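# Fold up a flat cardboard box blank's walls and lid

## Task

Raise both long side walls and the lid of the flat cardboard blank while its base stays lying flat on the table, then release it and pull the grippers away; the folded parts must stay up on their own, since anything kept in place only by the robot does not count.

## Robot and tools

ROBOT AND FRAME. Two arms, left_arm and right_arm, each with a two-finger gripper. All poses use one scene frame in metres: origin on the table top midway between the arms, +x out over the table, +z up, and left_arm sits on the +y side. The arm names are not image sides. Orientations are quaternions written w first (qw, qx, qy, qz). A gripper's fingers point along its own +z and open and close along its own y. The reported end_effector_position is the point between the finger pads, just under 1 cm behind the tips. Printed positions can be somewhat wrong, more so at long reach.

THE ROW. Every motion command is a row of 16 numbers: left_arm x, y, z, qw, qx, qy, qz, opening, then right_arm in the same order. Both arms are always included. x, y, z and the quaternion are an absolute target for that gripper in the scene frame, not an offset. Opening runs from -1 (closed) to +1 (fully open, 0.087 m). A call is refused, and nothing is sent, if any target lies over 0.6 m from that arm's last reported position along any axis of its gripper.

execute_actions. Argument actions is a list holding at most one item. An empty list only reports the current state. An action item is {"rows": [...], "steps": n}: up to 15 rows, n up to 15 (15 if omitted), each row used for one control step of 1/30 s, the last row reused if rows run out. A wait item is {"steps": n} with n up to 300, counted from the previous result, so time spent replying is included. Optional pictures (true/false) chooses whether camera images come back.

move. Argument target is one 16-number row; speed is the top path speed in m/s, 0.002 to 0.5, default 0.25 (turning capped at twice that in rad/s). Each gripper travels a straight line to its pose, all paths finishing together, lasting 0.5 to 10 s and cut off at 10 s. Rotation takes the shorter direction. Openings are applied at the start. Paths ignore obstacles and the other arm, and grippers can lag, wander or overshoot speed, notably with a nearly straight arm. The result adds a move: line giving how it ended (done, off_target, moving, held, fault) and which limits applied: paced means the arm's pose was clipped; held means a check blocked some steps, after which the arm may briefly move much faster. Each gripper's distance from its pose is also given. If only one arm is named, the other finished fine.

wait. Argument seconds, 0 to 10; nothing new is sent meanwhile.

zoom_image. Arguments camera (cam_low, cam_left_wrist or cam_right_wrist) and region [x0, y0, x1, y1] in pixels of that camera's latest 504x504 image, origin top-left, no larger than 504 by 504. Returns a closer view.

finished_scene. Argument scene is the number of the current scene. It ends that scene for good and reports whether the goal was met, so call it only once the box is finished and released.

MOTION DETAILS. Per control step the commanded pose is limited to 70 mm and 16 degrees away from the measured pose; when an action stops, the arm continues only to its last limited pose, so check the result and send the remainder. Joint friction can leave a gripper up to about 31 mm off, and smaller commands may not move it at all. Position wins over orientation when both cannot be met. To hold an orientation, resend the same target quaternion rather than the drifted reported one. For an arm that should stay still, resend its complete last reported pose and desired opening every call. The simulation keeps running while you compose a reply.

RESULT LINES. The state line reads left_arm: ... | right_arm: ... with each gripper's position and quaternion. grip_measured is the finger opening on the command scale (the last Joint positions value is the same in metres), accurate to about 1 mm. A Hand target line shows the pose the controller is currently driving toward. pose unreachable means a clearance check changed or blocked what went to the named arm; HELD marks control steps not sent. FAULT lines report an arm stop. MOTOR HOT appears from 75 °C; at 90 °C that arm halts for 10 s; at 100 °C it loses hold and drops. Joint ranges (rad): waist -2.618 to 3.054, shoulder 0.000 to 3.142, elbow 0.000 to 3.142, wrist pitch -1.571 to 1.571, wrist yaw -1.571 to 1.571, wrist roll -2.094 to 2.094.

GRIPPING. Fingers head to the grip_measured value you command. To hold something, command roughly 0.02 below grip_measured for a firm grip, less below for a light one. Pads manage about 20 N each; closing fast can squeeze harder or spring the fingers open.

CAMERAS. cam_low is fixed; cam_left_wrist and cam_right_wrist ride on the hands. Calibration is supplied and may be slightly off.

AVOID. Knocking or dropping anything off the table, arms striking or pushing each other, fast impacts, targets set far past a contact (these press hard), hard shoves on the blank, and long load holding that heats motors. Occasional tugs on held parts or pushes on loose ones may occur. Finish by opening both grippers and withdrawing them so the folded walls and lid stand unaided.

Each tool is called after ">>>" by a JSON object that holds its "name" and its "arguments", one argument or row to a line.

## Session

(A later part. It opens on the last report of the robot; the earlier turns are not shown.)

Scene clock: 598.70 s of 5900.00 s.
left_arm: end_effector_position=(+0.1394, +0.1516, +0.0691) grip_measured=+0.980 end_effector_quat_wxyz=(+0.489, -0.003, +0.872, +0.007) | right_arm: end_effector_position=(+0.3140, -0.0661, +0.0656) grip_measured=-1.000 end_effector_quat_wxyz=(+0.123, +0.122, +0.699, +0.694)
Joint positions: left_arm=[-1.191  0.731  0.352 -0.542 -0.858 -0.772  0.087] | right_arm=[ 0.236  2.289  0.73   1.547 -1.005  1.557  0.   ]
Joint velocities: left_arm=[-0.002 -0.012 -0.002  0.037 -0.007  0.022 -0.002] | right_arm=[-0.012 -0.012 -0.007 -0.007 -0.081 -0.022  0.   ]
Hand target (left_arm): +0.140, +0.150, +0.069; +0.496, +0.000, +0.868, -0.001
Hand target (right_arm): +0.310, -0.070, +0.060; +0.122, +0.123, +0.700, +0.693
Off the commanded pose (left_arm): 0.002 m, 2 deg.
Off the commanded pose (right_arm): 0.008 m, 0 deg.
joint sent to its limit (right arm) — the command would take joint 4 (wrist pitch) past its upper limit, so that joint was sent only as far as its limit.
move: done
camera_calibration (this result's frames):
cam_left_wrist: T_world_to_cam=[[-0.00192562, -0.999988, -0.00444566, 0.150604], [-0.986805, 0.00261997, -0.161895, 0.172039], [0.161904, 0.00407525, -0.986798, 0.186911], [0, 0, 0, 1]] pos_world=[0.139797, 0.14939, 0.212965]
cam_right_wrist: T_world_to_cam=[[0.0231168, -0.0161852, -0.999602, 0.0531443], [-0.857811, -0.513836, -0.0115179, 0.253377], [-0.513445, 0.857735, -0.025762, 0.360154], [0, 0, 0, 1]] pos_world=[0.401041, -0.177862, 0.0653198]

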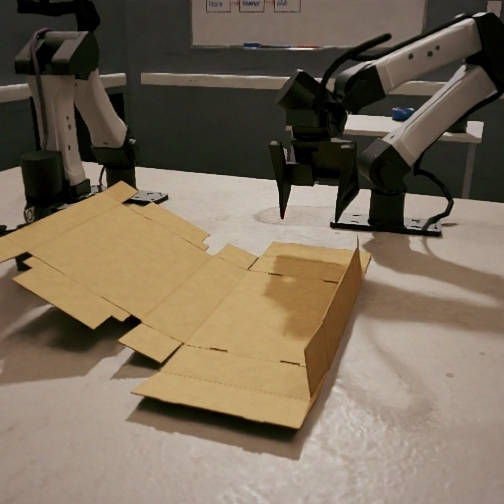

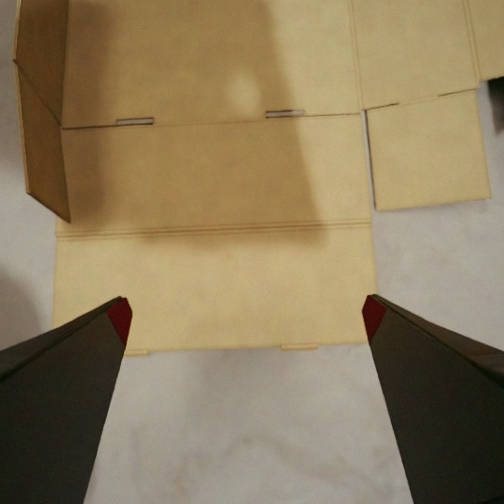

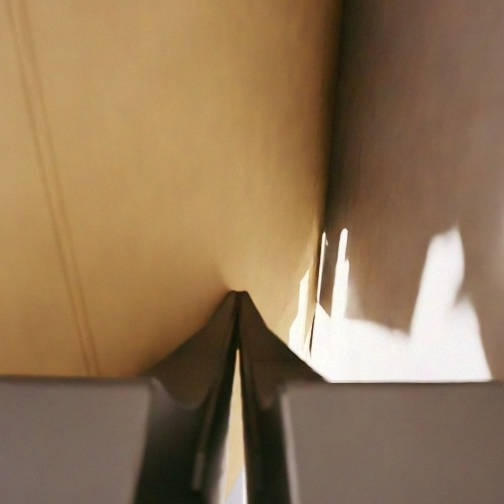

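>>> {"name": "move", "arguments": {
  "target": [0.15,0.145,-0.015,0.5,0,0.866,0,1, 0.29,-0.07,0.07,-0.06,-0.06,-0.704,-0.704,-1],
  "speed": 0.06
}}

>>> {"name": "move", "arguments": {
  "target": [0.15,0.145,-0.015,0.5,0,0.866,0,1, 0.29,0.04,0.13,-0.06,-0.06,-0.704,-0.704,-1],
  "speed": 0.05
}}

Scene clock: 606.90 s of 5900.00 s.
left_arm: end_effector_position=(+0.1599, +0.1380, +0.0154) grip_measured=+0.980 end_effector_quat_wxyz=(+0.538, -0.023, +0.843, -0.002) | right_arm: end_effector_position=(+0.2831, -0.0680, +0.0645) grip_measured=-1.000 end_effector_quat_wxyz=(+0.056, +0.066, +0.708, +0.701)
Joint positions: left_arm=[-1.191  1.045  0.107  0.146 -0.937 -0.716  0.087] | right_arm=[ 0.228  2.289  0.73   1.532 -1.188  1.557  0.   ]
Joint velocities: left_arm=[-0.002  0.037 -0.007  0.095  0.051  0.007  0.001] | right_arm=[ 0.002 -0.017  0.017  0.051 -0.022  0.007  0.   ]
Hand target (left_arm): +0.147, +0.145, -0.011; +0.500, -0.002, +0.866, +0.001
Hand target (right_arm): +0.290, -0.070, +0.070; +0.060, +0.060, +0.705, +0.704
Off the commanded pose (left_arm): 0.033 m, 6 deg.
Off the commanded pose (right_arm): 0.009 m, 1 deg.
After step 90, 3.30 s passed at rest.
move: off_target (left_arm)
camera_calibration (this result's frames):
cam_left_wrist: T_world_to_cam=[[0.0221084, -0.999263, 0.0313691, 0.132358], [-0.961859, -0.029817, -0.271918, 0.185777], [0.272653, -0.024161, -0.961809, 0.116464], [0, 0, 0, 1]] pos_world=[0.144011, 0.140614, 0.15838]
cam_right_wrist: T_world_to_cam=[[0.0103266, -0.0127535, -0.999865, 0.0566154], [-0.755537, -0.655105, 0.000552839, 0.186556], [-0.655024, 0.75543, -0.0164007, 0.378373], [0, 0, 0, 1]] pos_world=[0.388209, -0.162898, 0.0627102]

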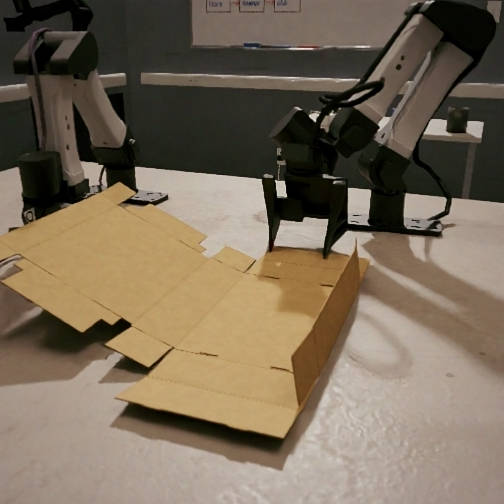

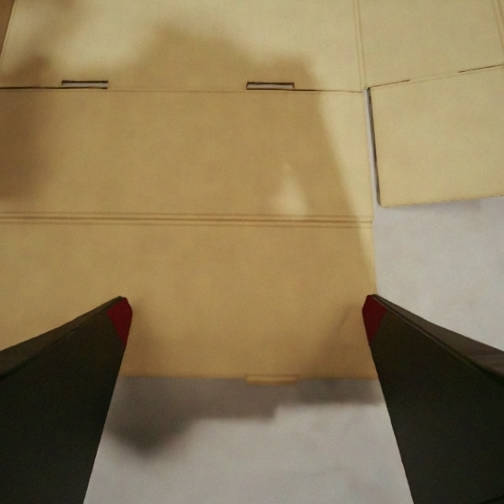

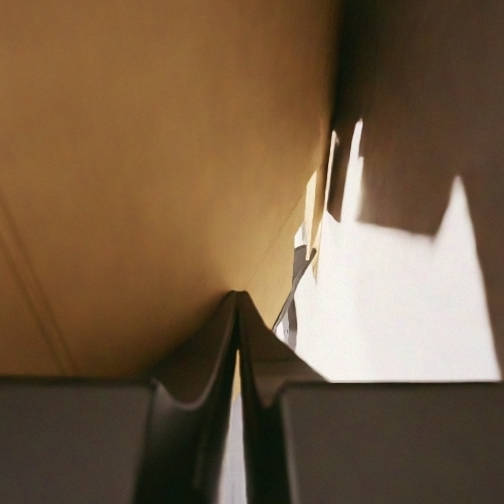

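Scene clock: 609.73 s of 5900.00 s.
left_arm: end_effector_position=(+0.1615, +0.1391, +0.0154) grip_measured=+0.980 end_effector_quat_wxyz=(+0.540, -0.024, +0.842, -0.003) | right_arm: end_effector_position=(+0.2891, +0.0317, +0.1150) grip_measured=-1.000 end_effector_quat_wxyz=(+0.052, +0.069, +0.710, +0.699)
Joint positions: left_arm=[-1.18   1.045  0.1    0.167 -0.933 -0.703  0.087] | right_arm=[ 0.491  2.148  0.887  1.23  -0.925  1.568  0.   ]
Joint velocities: left_arm=[-0.007  0.007 -0.007  0.007  0.007 -0.022  0.   ] | right_arm=[-0.002 -0.002  0.002 -0.022  0.051 -0.007  0.   ]
Hand target (left_arm): +0.147, +0.147, -0.011; +0.500, -0.002, +0.866, +0.001
Hand target (right_arm): +0.291, +0.039, +0.130; +0.060, +0.060, +0.704, +0.705
Off the commanded pose (left_arm): 0.033 m, 6 deg.
Off the commanded pose (right_arm): 0.017 m, 2 deg.
move: off_target (left_arm, right_arm)
camera_calibration (this result's frames):
cam_left_wrist: T_world_to_cam=[[0.0248223, -0.9991, 0.0343858, 0.132872], [-0.960567, -0.0333654, -0.276041, 0.187667], [0.27694, -0.0261779, -0.960531, 0.11566], [0, 0, 0, 1]] pos_world=[0.144938, 0.142042, 0.158329]
cam_right_wrist: T_world_to_cam=[[-0.000839085, -0.0191171, -0.999817, 0.111738], [-0.755243, -0.655313, 0.0131638, 0.254828], [-0.655445, 0.755115, -0.0138882, 0.307666], [0, 0, 0, 1]] pos_world=[0.394209, -0.0631948, 0.112636]

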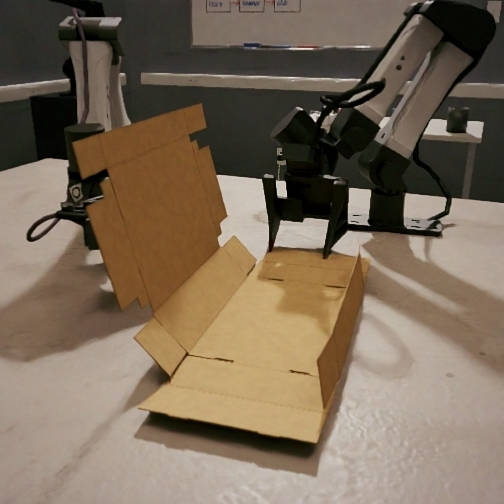

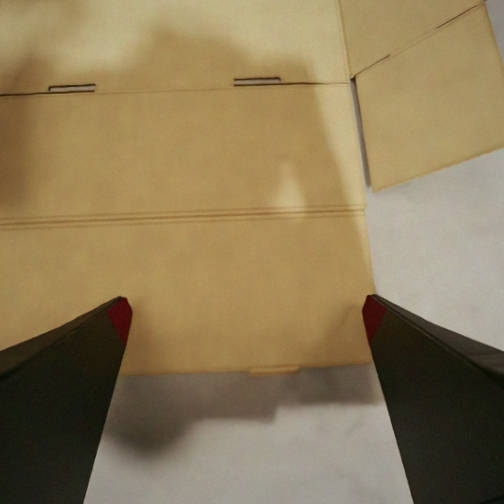

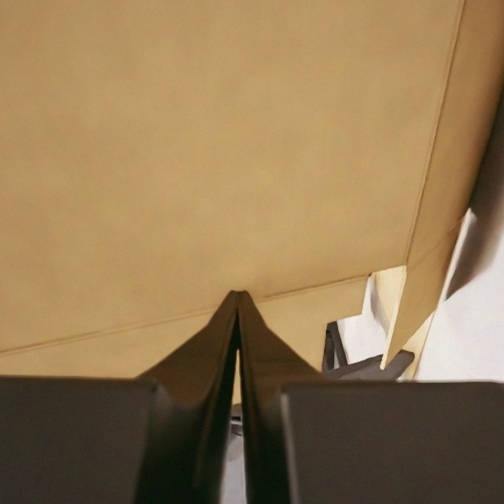

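>>> {"name": "move", "arguments": {
  "target": [0.15,0.145,-0.025,0.5,0,0.866,0,1, 0.29,0.09,0.075,-0.06,-0.06,-0.704,-0.704,-1],
  "speed": 0.04
}}

Scene clock: 615.07 s of 5900.00 s.
left_arm: end_effector_position=(+0.1648, +0.1432, +0.0149) grip_measured=+0.980 end_effector_quat_wxyz=(+0.553, -0.036, +0.833, +0.005) | right_arm: end_effector_position=(+0.2991, +0.0787, +0.0779) grip_measured=-1.000 end_effector_quat_wxyz=(+0.071, +0.072, +0.705, +0.702)
Joint positions: left_arm=[-1.18   1.084  0.082  0.24  -0.973 -0.703  0.087] | right_arm=[ 0.591  2.348  1.024  1.319 -0.795  1.568  0.   ]
Joint velocities: left_arm=[-0.007  0.002 -0.002 -0.022 -0.007 -0.007  0.   ] | right_arm=[ 0.007  0.012  0.007  0.066 -0.022 -0.022  0.   ]
Hand target (left_arm): +0.144, +0.149, -0.018; +0.499, -0.003, +0.866, +0.002
Hand target (right_arm): +0.291, +0.090, +0.076; +0.060, +0.060, +0.705, +0.704
Off the commanded pose (left_arm): 0.043 m, 8 deg.
Off the commanded pose (right_arm): 0.015 m, 2 deg.
After step 90, 0.23 s passed at rest.
move: off_target (left_arm, right_arm)
camera_calibration (this result's frames):
cam_left_wrist: T_world_to_cam=[[0.0520216, -0.998041, 0.0347455, 0.132307], [-0.950113, -0.060178, -0.306045, 0.193408], [0.307536, -0.0170912, -0.951383, 0.107882], [0, 0, 0, 1]] pos_world=[0.143699, 0.145531, 0.157232]
cam_right_wrist: T_world_to_cam=[[0.0223289, -0.00855428, -0.999714, 0.0677542], [-0.775136, -0.631682, -0.0119078, 0.299757], [-0.631399, 0.775181, -0.0207355, 0.269958], [0, 0, 0, 1]] pos_world=[0.401291, -0.0193361, 0.076902]

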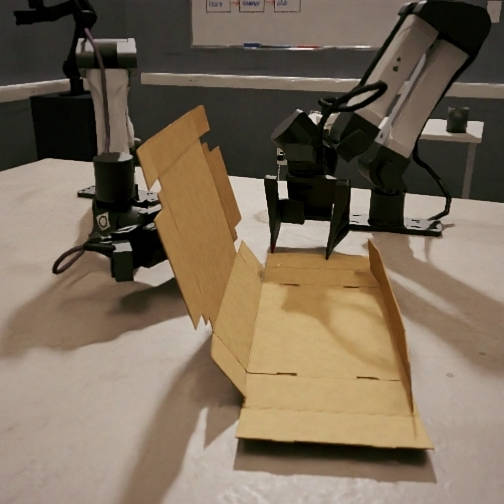

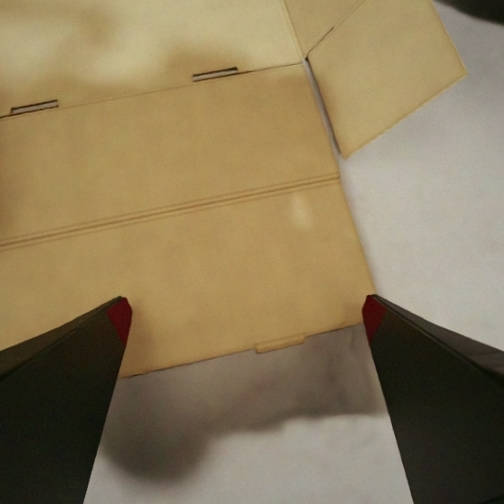

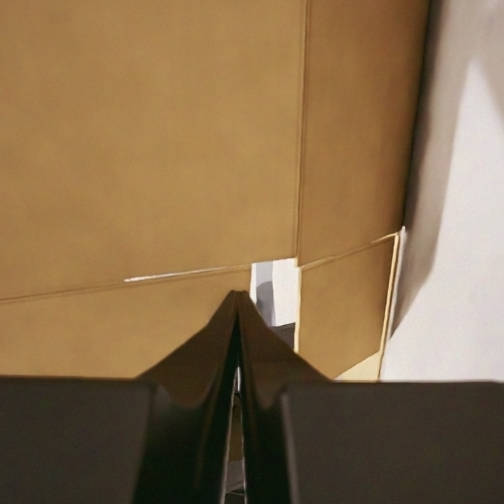

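>>> {"name": "move", "arguments": {
  "target": [0.15,0.145,-0.0,0.5,0,0.866,0,1, 0.33,0.03,0.08,-0.06,-0.06,-0.704,-0.704,-1],
  "speed": 0.06
}}

>>> {"name": "move", "arguments": {
  "target": [0.16,0.11,0.12,0.5,0,0.866,0,-0.2, 0.33,0.03,0.08,-0.06,-0.06,-0.704,-0.704,-1],
  "speed": 0.1
}}

Scene clock: 637.07 s of 5900.00 s.
left_arm: end_effector_position=(+0.1601, +0.1454, +0.0150) grip_measured=+0.980 end_effector_quat_wxyz=(+0.538, -0.022, +0.843, +0.003) | right_arm: end_effector_position=(+0.3212, +0.0291, +0.0738) grip_measured=-1.000 end_effector_quat_wxyz=(+0.052, +0.072, +0.710, +0.698)
Joint positions: left_arm=[-1.168  1.004  0.09   0.135 -0.927 -0.689  0.087] | right_arm=[ 0.449  2.348  1.024  1.289 -0.964  1.568  0.   ]
Joint velocities: left_arm=[ 0.027 -0.002  0.007 -0.007  0.051  0.007 -0.   ] | right_arm=[-0.012 -0.007 -0.002  0.007  0.051 -0.037  0.   ]
Hand target (left_arm): +0.149, +0.146, +0.001; +0.501, -0.001, +0.865, +0.001
Hand target (right_arm): +0.329, +0.029, +0.080; +0.061, +0.060, +0.705, +0.704
Off the commanded pose (left_arm): 0.018 m, 6 deg.
Off the commanded pose (right_arm): 0.011 m, 2 deg.
After step 90, 17.47 s passed at rest.
move: off_target (left_arm, right_arm)
camera_calibration (this result's frames):
cam_left_wrist: T_world_to_cam=[[0.0270067, -0.999377, 0.0227132, 0.139063], [-0.961837, -0.0321679, -0.271727, 0.186445], [0.272288, -0.0145079, -0.962106, 0.114873], [0, 0, 0, 1]] pos_world=[0.144296, 0.146641, 0.158024]
cam_right_wrist: T_world_to_cam=[[-0.00523669, -0.0198054, -0.99979, 0.0719444], [-0.757685, -0.652401, 0.0168924, 0.278394], [-0.652599, 0.757615, -0.0115899, 0.328953], [0, 0, 0, 1]] pos_world=[0.425986, -0.0661703, 0.0710391]

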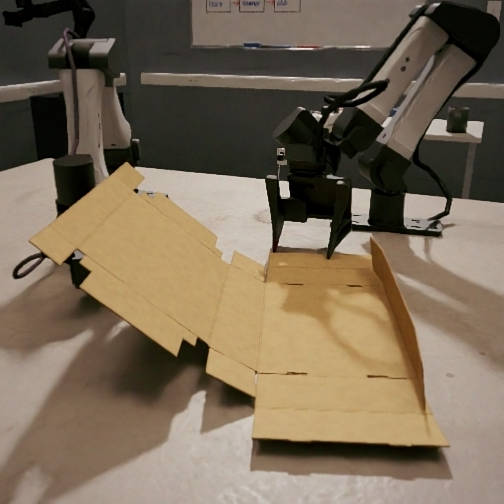

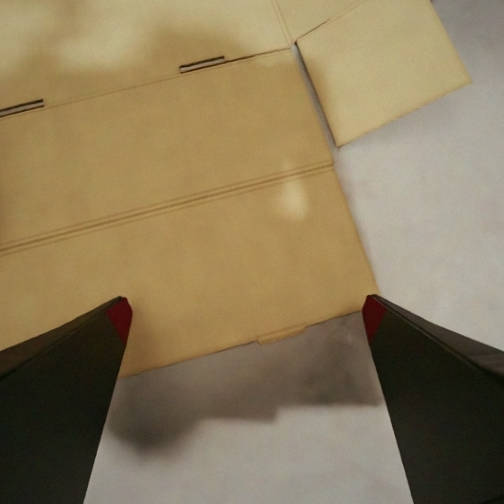

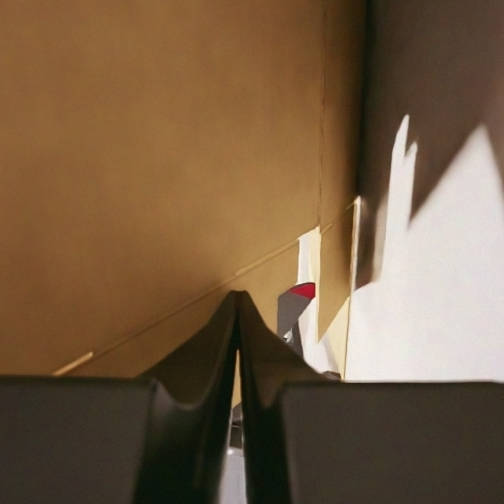

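Scene clock: 638.80 s of 5900.00 s.
left_arm: end_effector_position=(+0.1591, +0.1182, +0.1179) grip_measured=-0.200 end_effector_quat_wxyz=(+0.503, -0.004, +0.864, +0.003) | right_arm: end_effector_position=(+0.3231, +0.0306, +0.0778) grip_measured=-1.000 end_effector_quat_wxyz=(+0.054, +0.065, +0.708, +0.701)
Joint positions: left_arm=[-1.202  0.901  0.572 -0.561 -0.883 -0.76   0.035] | right_arm=[ 0.449  2.348  1.04   1.287 -0.972  1.568  0.   ]
Joint velocities: left_arm=[-0.007 -0.012  0.017 -0.007 -0.051 -0.022 -0.001] | right_arm=[ 0.007 -0.022 -0.007  0.007 -0.007 -0.007  0.   ]
Hand target (left_arm): +0.158, +0.113, +0.121; +0.500, -0.000, +0.866, -0.000
Hand target (right_arm): +0.330, +0.030, +0.080; +0.060, +0.060, +0.705, +0.704
Off the commanded pose (left_arm): 0.008 m, 1 deg.
Off the commanded pose (right_arm): 0.007 m, 1 deg.
move: done
camera_calibration (this result's frames):
cam_left_wrist: T_world_to_cam=[[-0.00360661, -0.999989, 0.00310844, 0.116828], [-0.981092, 0.00293691, -0.193519, 0.202197], [0.193508, -0.00374761, -0.981092, 0.227257], [0, 0, 0, 1]] pos_world=[0.154819, 0.117085, 0.261726]
cam_right_wrist: T_world_to_cam=[[0.00762782, -0.0136866, -0.999877, 0.0716154], [-0.752314, -0.658797, 0.0032786, 0.280194], [-0.658761, 0.752196, -0.0153218, 0.331552], [0, 0, 0, 1]] pos_world=[0.428661, -0.0638211, 0.0757679]

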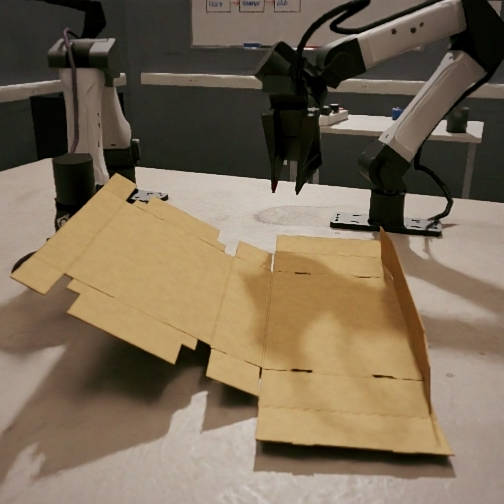

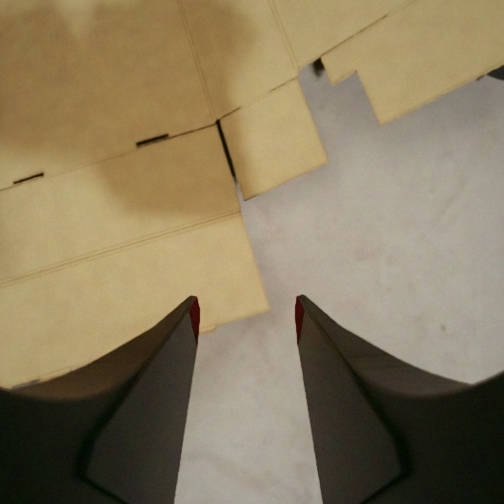

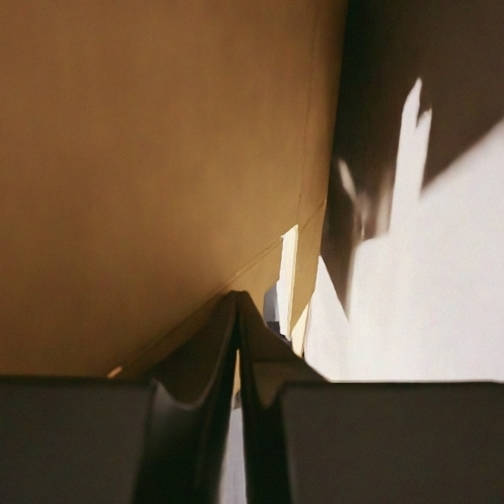

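>>> {"name": "move", "arguments": {
  "target": [0.2,0.075,0.06,0.502,0.156,0.804,0.278,-0.2, 0.36,0.03,0.08,-0.06,-0.06,-0.704,-0.704,-1],
  "speed": 0.1
}}

Scene clock: 661.47 s of 5900.00 s.
left_arm: end_effector_position=(+0.1975, +0.0843, +0.0566) grip_measured=-0.200 end_effector_quat_wxyz=(+0.491, +0.154, +0.809, +0.284) | right_arm: end_effector_position=(+0.3521, +0.0314, +0.0779) grip_measured=-1.000 end_effector_quat_wxyz=(+0.054, +0.063, +0.708, +0.702)
Joint positions: left_arm=[-1.276  1.696  0.797 -0.472 -1.199 -0.644  0.035] | right_arm=[ 0.422  2.404  1.175  1.212 -1.002  1.568  0.   ]
Joint velocities: left_arm=[-0.002  0.002  0.012  0.022 -0.095 -0.081 -0.002] | right_arm=[ 0.027  0.017 -0.012 -0.022 -0.066  0.051  0.   ]
Hand target (left_arm): +0.200, +0.074, +0.060; +0.500, +0.155, +0.805, +0.278
Hand target (right_arm): +0.360, +0.029, +0.080; +0.060, +0.060, +0.705, +0.704
Off the commanded pose (left_arm): 0.010 m, 2 deg.
Off the commanded pose (right_arm): 0.008 m, 1 deg.
After step 90, 16.10 s passed at rest.
move: done
camera_calibration (this result's frames):
cam_left_wrist: T_world_to_cam=[[0.0168651, -0.79362, -0.60818, 0.0964444], [-0.975596, 0.120121, -0.183801, 0.216597], [0.218923, 0.596438, -0.772227, 0.0921589], [0, 0, 0, 1]] pos_world=[0.189509, -0.00444494, 0.169634]
cam_right_wrist: T_world_to_cam=[[0.010918, -0.0115973, -0.999873, 0.0702837], [-0.75056, -0.660802, -0.000531161, 0.302287], [-0.660712, 0.75047, -0.0159191, 0.350881], [0, 0, 0, 1]] pos_world=[0.457948, -0.0627588, 0.076021]

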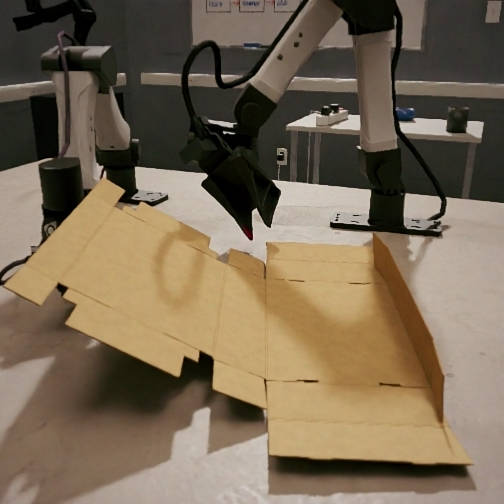

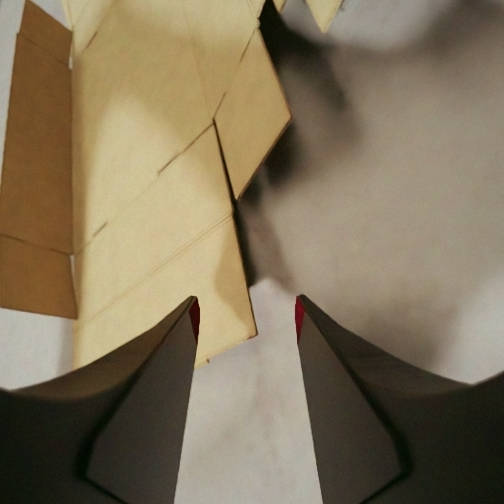

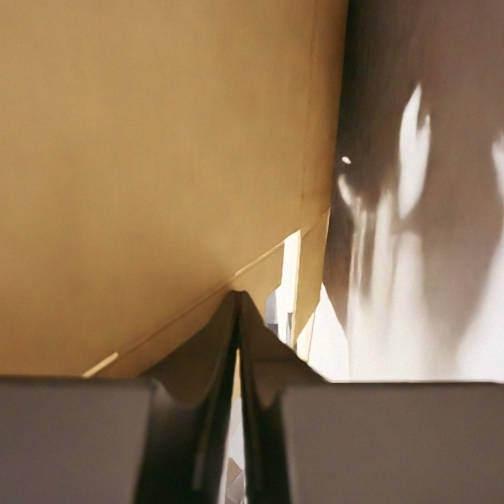

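>>> {"name": "move", "arguments": {
  "target": [0.245,0.082,0.038,0.502,0.156,0.804,0.278,-0.2, 0.36,0.03,0.08,-0.06,-0.06,-0.704,-0.704,-1],
  "speed": 0.05
}}

Scene clock: 669.13 s of 5900.00 s.
left_arm: end_effector_position=(+0.2459, +0.0750, +0.0465) grip_measured=-0.200 end_effector_quat_wxyz=(+0.510, +0.152, +0.802, +0.272) | right_arm: end_effector_position=(+0.3521, +0.0314, +0.0778) grip_measured=-1.000 end_effector_quat_wxyz=(+0.054, +0.063, +0.708, +0.702)
Joint positions: left_arm=[-1.144  1.757  0.743  0.043 -1.156 -0.252  0.035] | right_arm=[ 0.422  2.404  1.175  1.211 -1.002  1.568  0.   ]
Joint velocities: left_arm=[-0.022 -0.002 -0.022  0.037  0.037  0.022 -0.001] | right_arm=[-0.007  0.027 -0.012  0.037  0.037  0.081  0.   ]
Hand target (left_arm): +0.246, +0.081, +0.039; +0.504, +0.157, +0.803, +0.278
Hand target (right_arm): +0.360, +0.030, +0.080; +0.060, +0.060, +0.705, +0.704
Off the commanded pose (left_arm): 0.011 m, 1 deg.
Off the commanded pose (right_arm): 0.008 m, 1 deg.
After step 90, 3.07 s passed at rest.
move: off_target (left_arm)
camera_calibration (this result's frames):
cam_left_wrist: T_world_to_cam=[[0.0197269, -0.808692, -0.587901, 0.0815648], [-0.965969, 0.136266, -0.219855, 0.26121], [0.257906, 0.572231, -0.778483, 0.0718243], [0, 0, 0, 1]] pos_world=[0.232187, -0.0107333, 0.161294]
cam_right_wrist: T_world_to_cam=[[0.0102165, -0.011897, -0.999877, 0.0704386], [-0.75056, -0.660802, 0.000193528, 0.302229], [-0.660723, 0.750466, -0.0156805, 0.350864], [0, 0, 0, 1]] pos_world=[0.457945, -0.0627601, 0.0758732]

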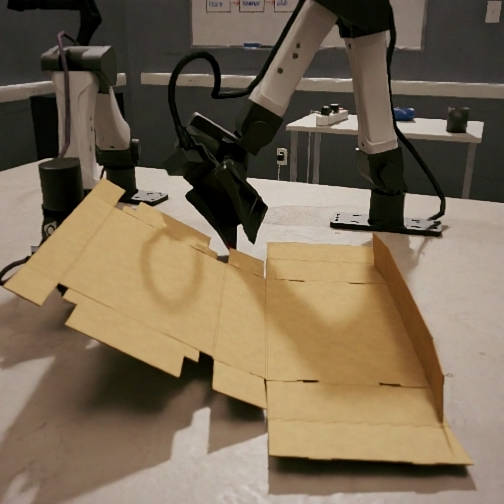

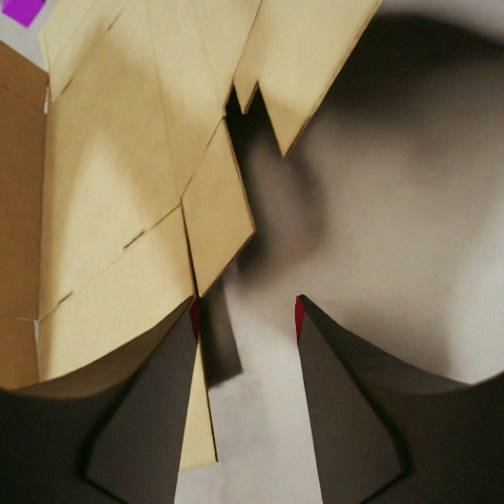

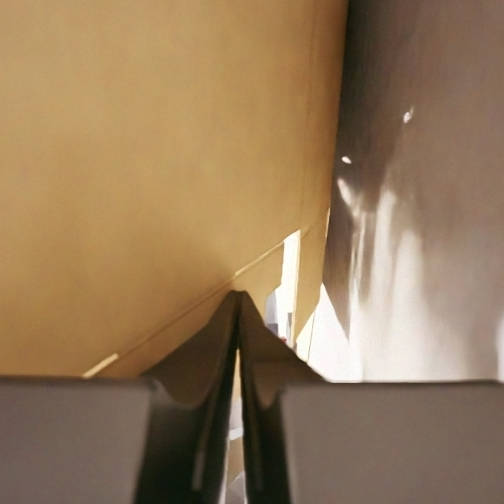

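>>> {"name": "move", "arguments": {
  "target": [0.245,0.105,0.03,0.502,0.156,0.804,0.278,-0.2, 0.36,0.03,0.08,-0.06,-0.06,-0.704,-0.704,-1],
  "speed": 0.05
}}

>>> {"name": "move", "arguments": {
  "target": [0.29,0.115,0.03,0.502,0.156,0.804,0.278,-0.2, 0.36,0.03,0.08,-0.06,-0.06,-0.704,-0.704,-1],
  "speed": 0.04
}}

Scene clock: 678.20 s of 5900.00 s.
left_arm: end_effector_position=(+0.2451, +0.1002, +0.0284) grip_measured=-0.200 end_effector_quat_wxyz=(+0.500, +0.160, +0.803, +0.281) | right_arm: end_effector_position=(+0.3521, +0.0314, +0.0778) grip_measured=-1.000 end_effector_quat_wxyz=(+0.054, +0.063, +0.708, +0.702)
Joint positions: left_arm=[-1.097  1.757  0.63   0.2   -1.128 -0.168  0.035] | right_arm=[ 0.422  2.404  1.175  1.211 -1.002  1.568  0.   ]
Joint velocities: left_arm=[-0.017  0.002 -0.012 -0.037 -0.066  0.007 -0.   ] | right_arm=[-0.012  0.002  0.007  0.037 -0.007 -0.022  0.   ]
Hand target (left_arm): +0.246, +0.105, +0.030; +0.502, +0.156, +0.804, +0.278
Hand target (right_arm): +0.360, +0.030, +0.080; +0.060, +0.060, +0.705, +0.704
Off the commanded pose (left_arm): 0.005 m, 1 deg.
Off the commanded pose (right_arm): 0.008 m, 1 deg.
After step 90, 4.87 s passed at rest.
move: done
camera_calibration (this result's frames):
cam_left_wrist: T_world_to_cam=[[0.00982234, -0.792734, -0.609489, 0.0927971], [-0.97028, 0.139824, -0.197499, 0.253094], [0.241786, 0.593315, -0.7678, 0.0449842], [0, 0, 0, 1]] pos_world=[0.233784, 0.011485, 0.141084]
cam_right_wrist: T_world_to_cam=[[0.0102165, -0.011897, -0.999877, 0.0704386], [-0.75056, -0.660802, 0.000193528, 0.302229], [-0.660723, 0.750466, -0.0156805, 0.350864], [0, 0, 0, 1]] pos_world=[0.457945, -0.0627601, 0.0758732]

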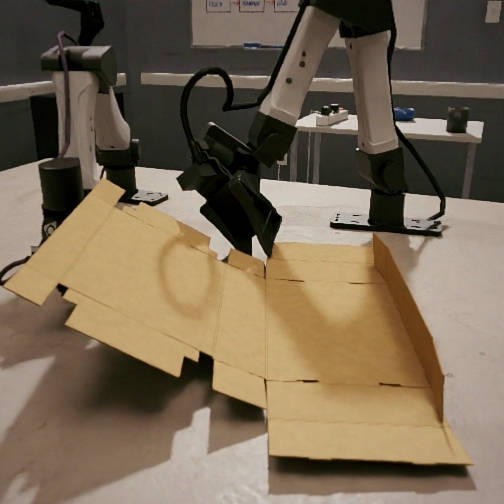

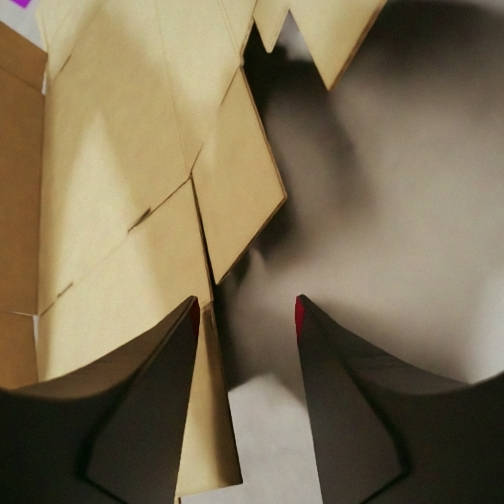

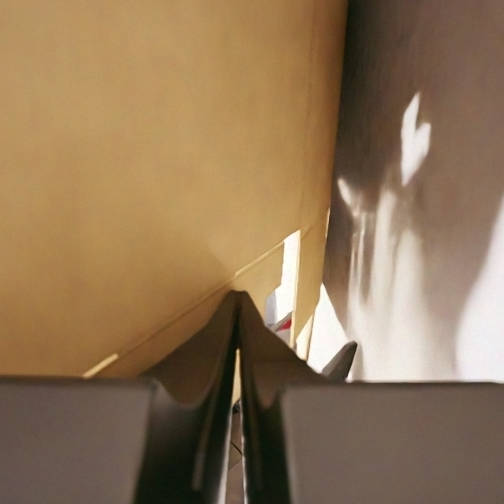

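Scene clock: 679.67 s of 5900.00 s.
left_arm: end_effector_position=(+0.2849, +0.1160, +0.0310) grip_measured=-0.200 end_effector_quat_wxyz=(+0.498, +0.161, +0.804, +0.282) | right_arm: end_effector_position=(+0.3521, +0.0314, +0.0778) grip_measured=-1.000 end_effector_quat_wxyz=(+0.054, +0.063, +0.708, +0.702)
Joint positions: left_arm=[-0.95   1.79   0.63   0.429 -1.028  0.058  0.035] | right_arm=[ 0.422  2.404  1.175  1.211 -1.002  1.568  0.   ]
Joint velocities: left_arm=[ 0.002  0.007 -0.017 -0.007  0.037  0.051  0.   ] | right_arm=[ 0.002  0.032  0.002 -0.081 -0.007  0.051  0.   ]
Hand target (left_arm): +0.291, +0.115, +0.031; +0.503, +0.156, +0.803, +0.279
Hand target (right_arm): +0.360, +0.030, +0.080; +0.060, +0.060, +0.705, +0.704
Off the commanded pose (left_arm): 0.005 m, 1 deg.
Off the commanded pose (right_arm): 0.008 m, 1 deg.
move: done
camera_calibration (this result's frames):
cam_left_wrist: T_world_to_cam=[[0.00914324, -0.792068, -0.610364, 0.106608], [-0.971024, 0.13874, -0.194588, 0.290205], [0.238809, 0.594457, -0.767848, 0.0287927], [0, 0, 0, 1]] pos_world=[0.273945, 0.0270617, 0.143649]
cam_right_wrist: T_world_to_cam=[[0.0102165, -0.011897, -0.999877, 0.0704386], [-0.75056, -0.660802, 0.000193528, 0.302229], [-0.660723, 0.750466, -0.0156805, 0.350864], [0, 0, 0, 1]] pos_world=[0.457945, -0.0627601, 0.0758732]

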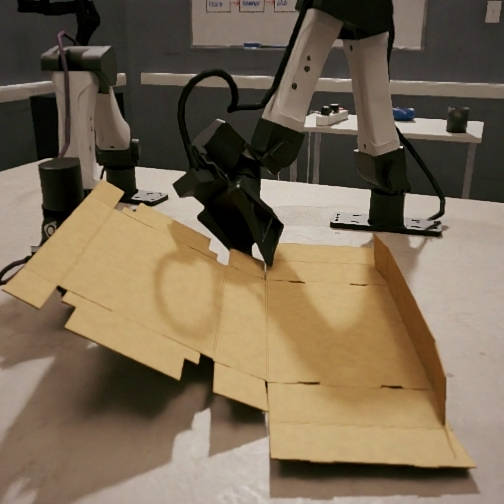

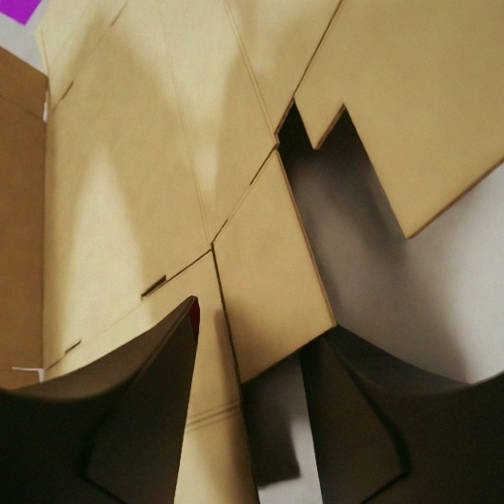

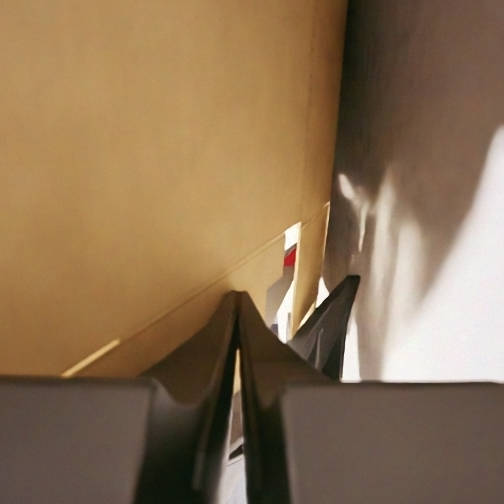

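>>> {"name": "move", "arguments": {
  "target": [0.31,0.108,0.04,0.502,0.156,0.804,0.278,-0.2, 0.36,0.03,0.08,-0.06,-0.06,-0.704,-0.704,-1],
  "speed": 0.04
}}

>>> {"name": "move", "arguments": {
  "target": [0.31,0.108,0.04,0.502,0.156,0.804,0.278,-1, 0.36,0.03,0.08,-0.06,-0.06,-0.704,-0.704,-1],
  "speed": 0.04
}}

>>> {"name": "move", "arguments": {
  "target": [0.305,0.13,0.045,0.567,-0.128,0.809,0.09,-1, 0.36,0.03,0.08,-0.06,-0.06,-0.704,-0.704,-1],
  "speed": 0.15
}}

Scene clock: 689.53 s of 5900.00 s.
left_arm: end_effector_position=(+0.3024, +0.1105, +0.0390) grip_measured=-0.200 end_effector_quat_wxyz=(+0.502, +0.157, +0.804, +0.278) | right_arm: end_effector_position=(+0.3522, +0.0314, +0.0778) grip_measured=-1.000 end_effector_quat_wxyz=(+0.054, +0.063, +0.708, +0.702)
Joint positions: left_arm=[-0.918  1.808  0.688  0.433 -1.002  0.095  0.035] | right_arm=[ 0.422  2.404  1.175  1.211 -1.001  1.568  0.   ]
Joint velocities: left_arm=[ 0.007 -0.002 -0.012 -0.007  0.007 -0.037  0.   ] | right_arm=[-0.012 -0.007 -0.007 -0.051  0.007 -0.051  0.   ]
Hand target (left_arm): +0.310, +0.108, +0.041; +0.502, +0.156, +0.804, +0.278
Hand target (right_arm): +0.360, +0.030, +0.080; +0.060, +0.060, +0.705, +0.704
Off the commanded pose (left_arm): 0.008 m, 0 deg.
Off the commanded pose (right_arm): 0.008 m, 1 deg.
After step 90, 5.93 s passed at rest.
move: done
camera_calibration (this result's frames):
cam_left_wrist: T_world_to_cam=[[0.0129776, -0.798582, -0.601747, 0.106242], [-0.969471, 0.137321, -0.203148, 0.309578], [0.244862, 0.586012, -0.77242, 0.0332312], [0, 0, 0, 1]] pos_world=[0.290611, 0.0228576, 0.152489]
cam_right_wrist: T_world_to_cam=[[0.0102146, -0.0119072, -0.999877, 0.0704377], [-0.750812, -0.660516, 0.000195665, 0.302363], [-0.660437, 0.750718, -0.015687, 0.350798], [0, 0, 0, 1]] pos_world=[0.457978, -0.0627958, 0.0758729]

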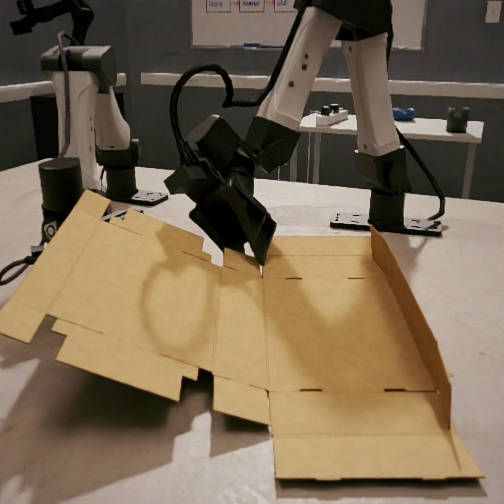

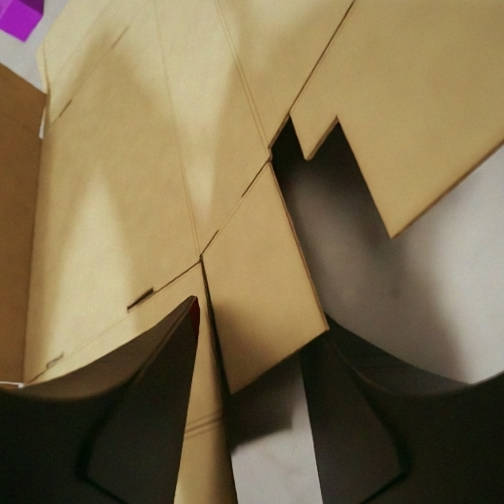

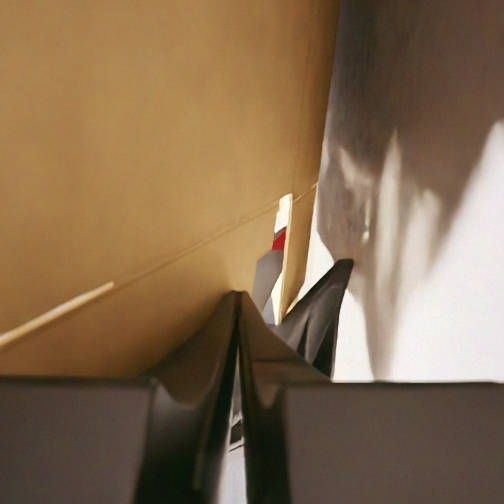

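Scene clock: 690.23 s of 5900.00 s.
left_arm: end_effector_position=(+0.3021, +0.1119, +0.0394) grip_measured=-0.999 end_effector_quat_wxyz=(+0.500, +0.161, +0.803, +0.283) | right_arm: end_effector_position=(+0.3519, +0.0313, +0.0777) grip_measured=-1.000 end_effector_quat_wxyz=(+0.053, +0.063, +0.708, +0.702)
Joint positions: left_arm=[-0.918  1.808  0.688  0.43  -1.006  0.106  0.   ] | right_arm=[ 0.422  2.404  1.175  1.21  -1.003  1.568  0.   ]
Joint velocities: left_arm=[-0.007 -0.002  0.002  0.022  0.022 -0.022 -0.   ] | right_arm=[-0.017  0.002  0.002  0.066 -0.037 -0.007  0.   ]
Hand target (left_arm): +0.310, +0.108, +0.040; +0.502, +0.156, +0.804, +0.278
Hand target (right_arm): +0.360, +0.030, +0.080; +0.060, +0.060, +0.705, +0.704
Off the commanded pose (left_arm): 0.009 m, 1 deg.
Off the commanded pose (right_arm): 0.009 m, 1 deg.
move: done
camera_calibration (this result's frames):
cam_left_wrist: T_world_to_cam=[[0.0109311, -0.790289, -0.612637, 0.10771], [-0.970088, 0.140206, -0.198171, 0.30887], [0.242508, 0.596478, -0.765117, 0.0320658], [0, 0, 0, 1]] pos_world=[0.290677, 0.0226901, 0.15173]
cam_right_wrist: T_world_to_cam=[[0.00952054, -0.0121663, -0.999881, 0.070596], [-0.749803, -0.661661, 0.000911518, 0.301768], [-0.661593, 0.749705, -0.0154217, 0.351046], [0, 0, 0, 1]] pos_world=[0.457844, -0.0626543, 0.0757262]

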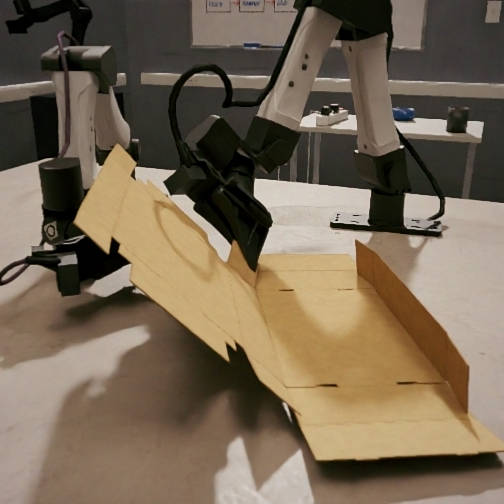

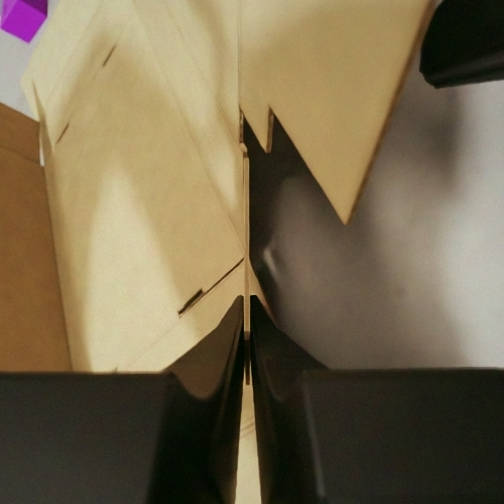

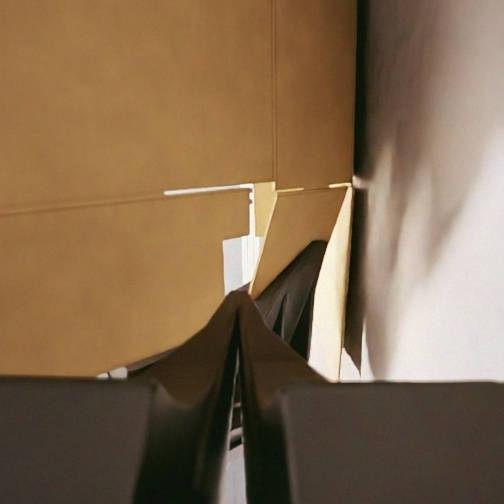

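Scene clock: 693.07 s of 5900.00 s.
left_arm: end_effector_position=(+0.3054, +0.1291, +0.0451) grip_measured=-0.996 end_effector_quat_wxyz=(+0.565, -0.105, +0.810, +0.117) | right_arm: end_effector_position=(+0.3519, +0.0313, +0.0777) grip_measured=-1.000 end_effector_quat_wxyz=(+0.053, +0.063, +0.708, +0.702)
Joint positions: left_arm=[-0.821  1.674  0.575  0.493 -0.944 -0.437  0.   ] | right_arm=[ 0.422  2.404  1.175  1.21  -1.003  1.568  0.   ]
Joint velocities: left_arm=[ 0.012 -0.002  0.002 -0.007  0.007 -0.066 -0.001] | right_arm=[ 0.002 -0.002  0.002  0.051  0.037  0.007  0.   ]
Hand target (left_arm): +0.305, +0.130, +0.045; +0.568, -0.127, +0.808, +0.091
Hand target (right_arm): +0.360, +0.030, +0.080; +0.060, +0.060, +0.705, +0.704
Off the commanded pose (left_arm): 0.001 m, 4 deg.
Off the commanded pose (right_arm): 0.009 m, 1 deg.
move: off_target (left_arm)
camera_calibration (this result's frames):
cam_left_wrist: T_world_to_cam=[[0.288858, -0.95495, -0.0680587, 0.0365285], [-0.900199, -0.246722, -0.358846, 0.34663], [0.325888, 0.164922, -0.930912, 0.0631012], [0, 0, 0, 1]] pos_world=[0.280921, 0.109997, 0.185615]
cam_right_wrist: T_world_to_cam=[[0.00952054, -0.0121663, -0.999881, 0.070596], [-0.749803, -0.661661, 0.000911518, 0.301768], [-0.661593, 0.749705, -0.0154217, 0.351046], [0, 0, 0, 1]] pos_world=[0.457844, -0.0626543, 0.0757262]

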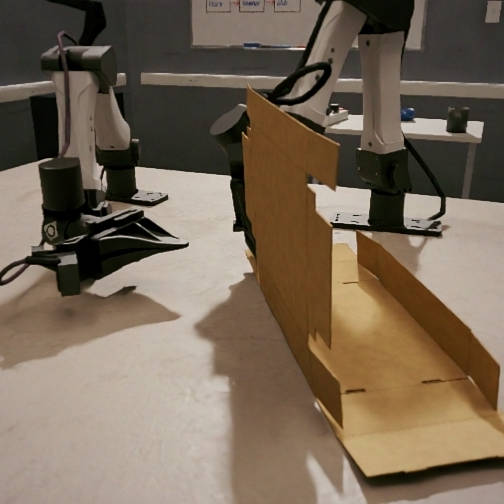

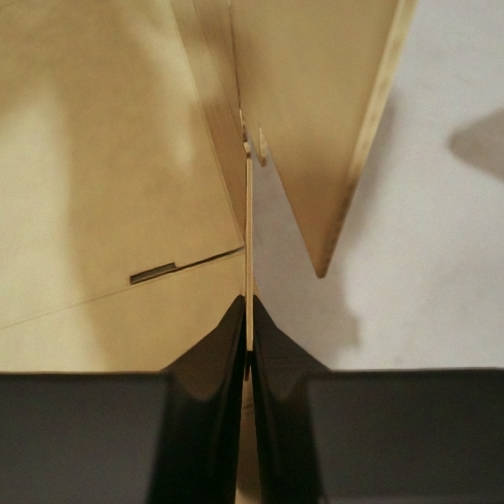

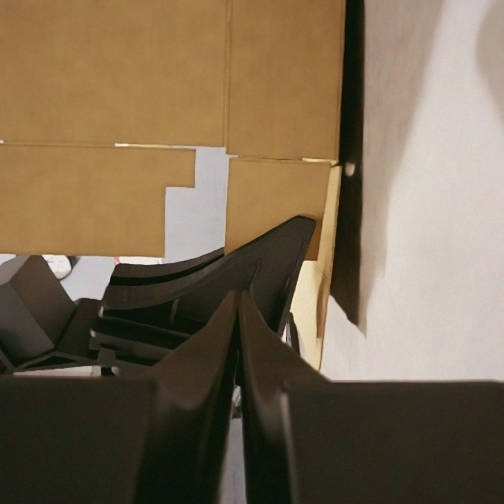

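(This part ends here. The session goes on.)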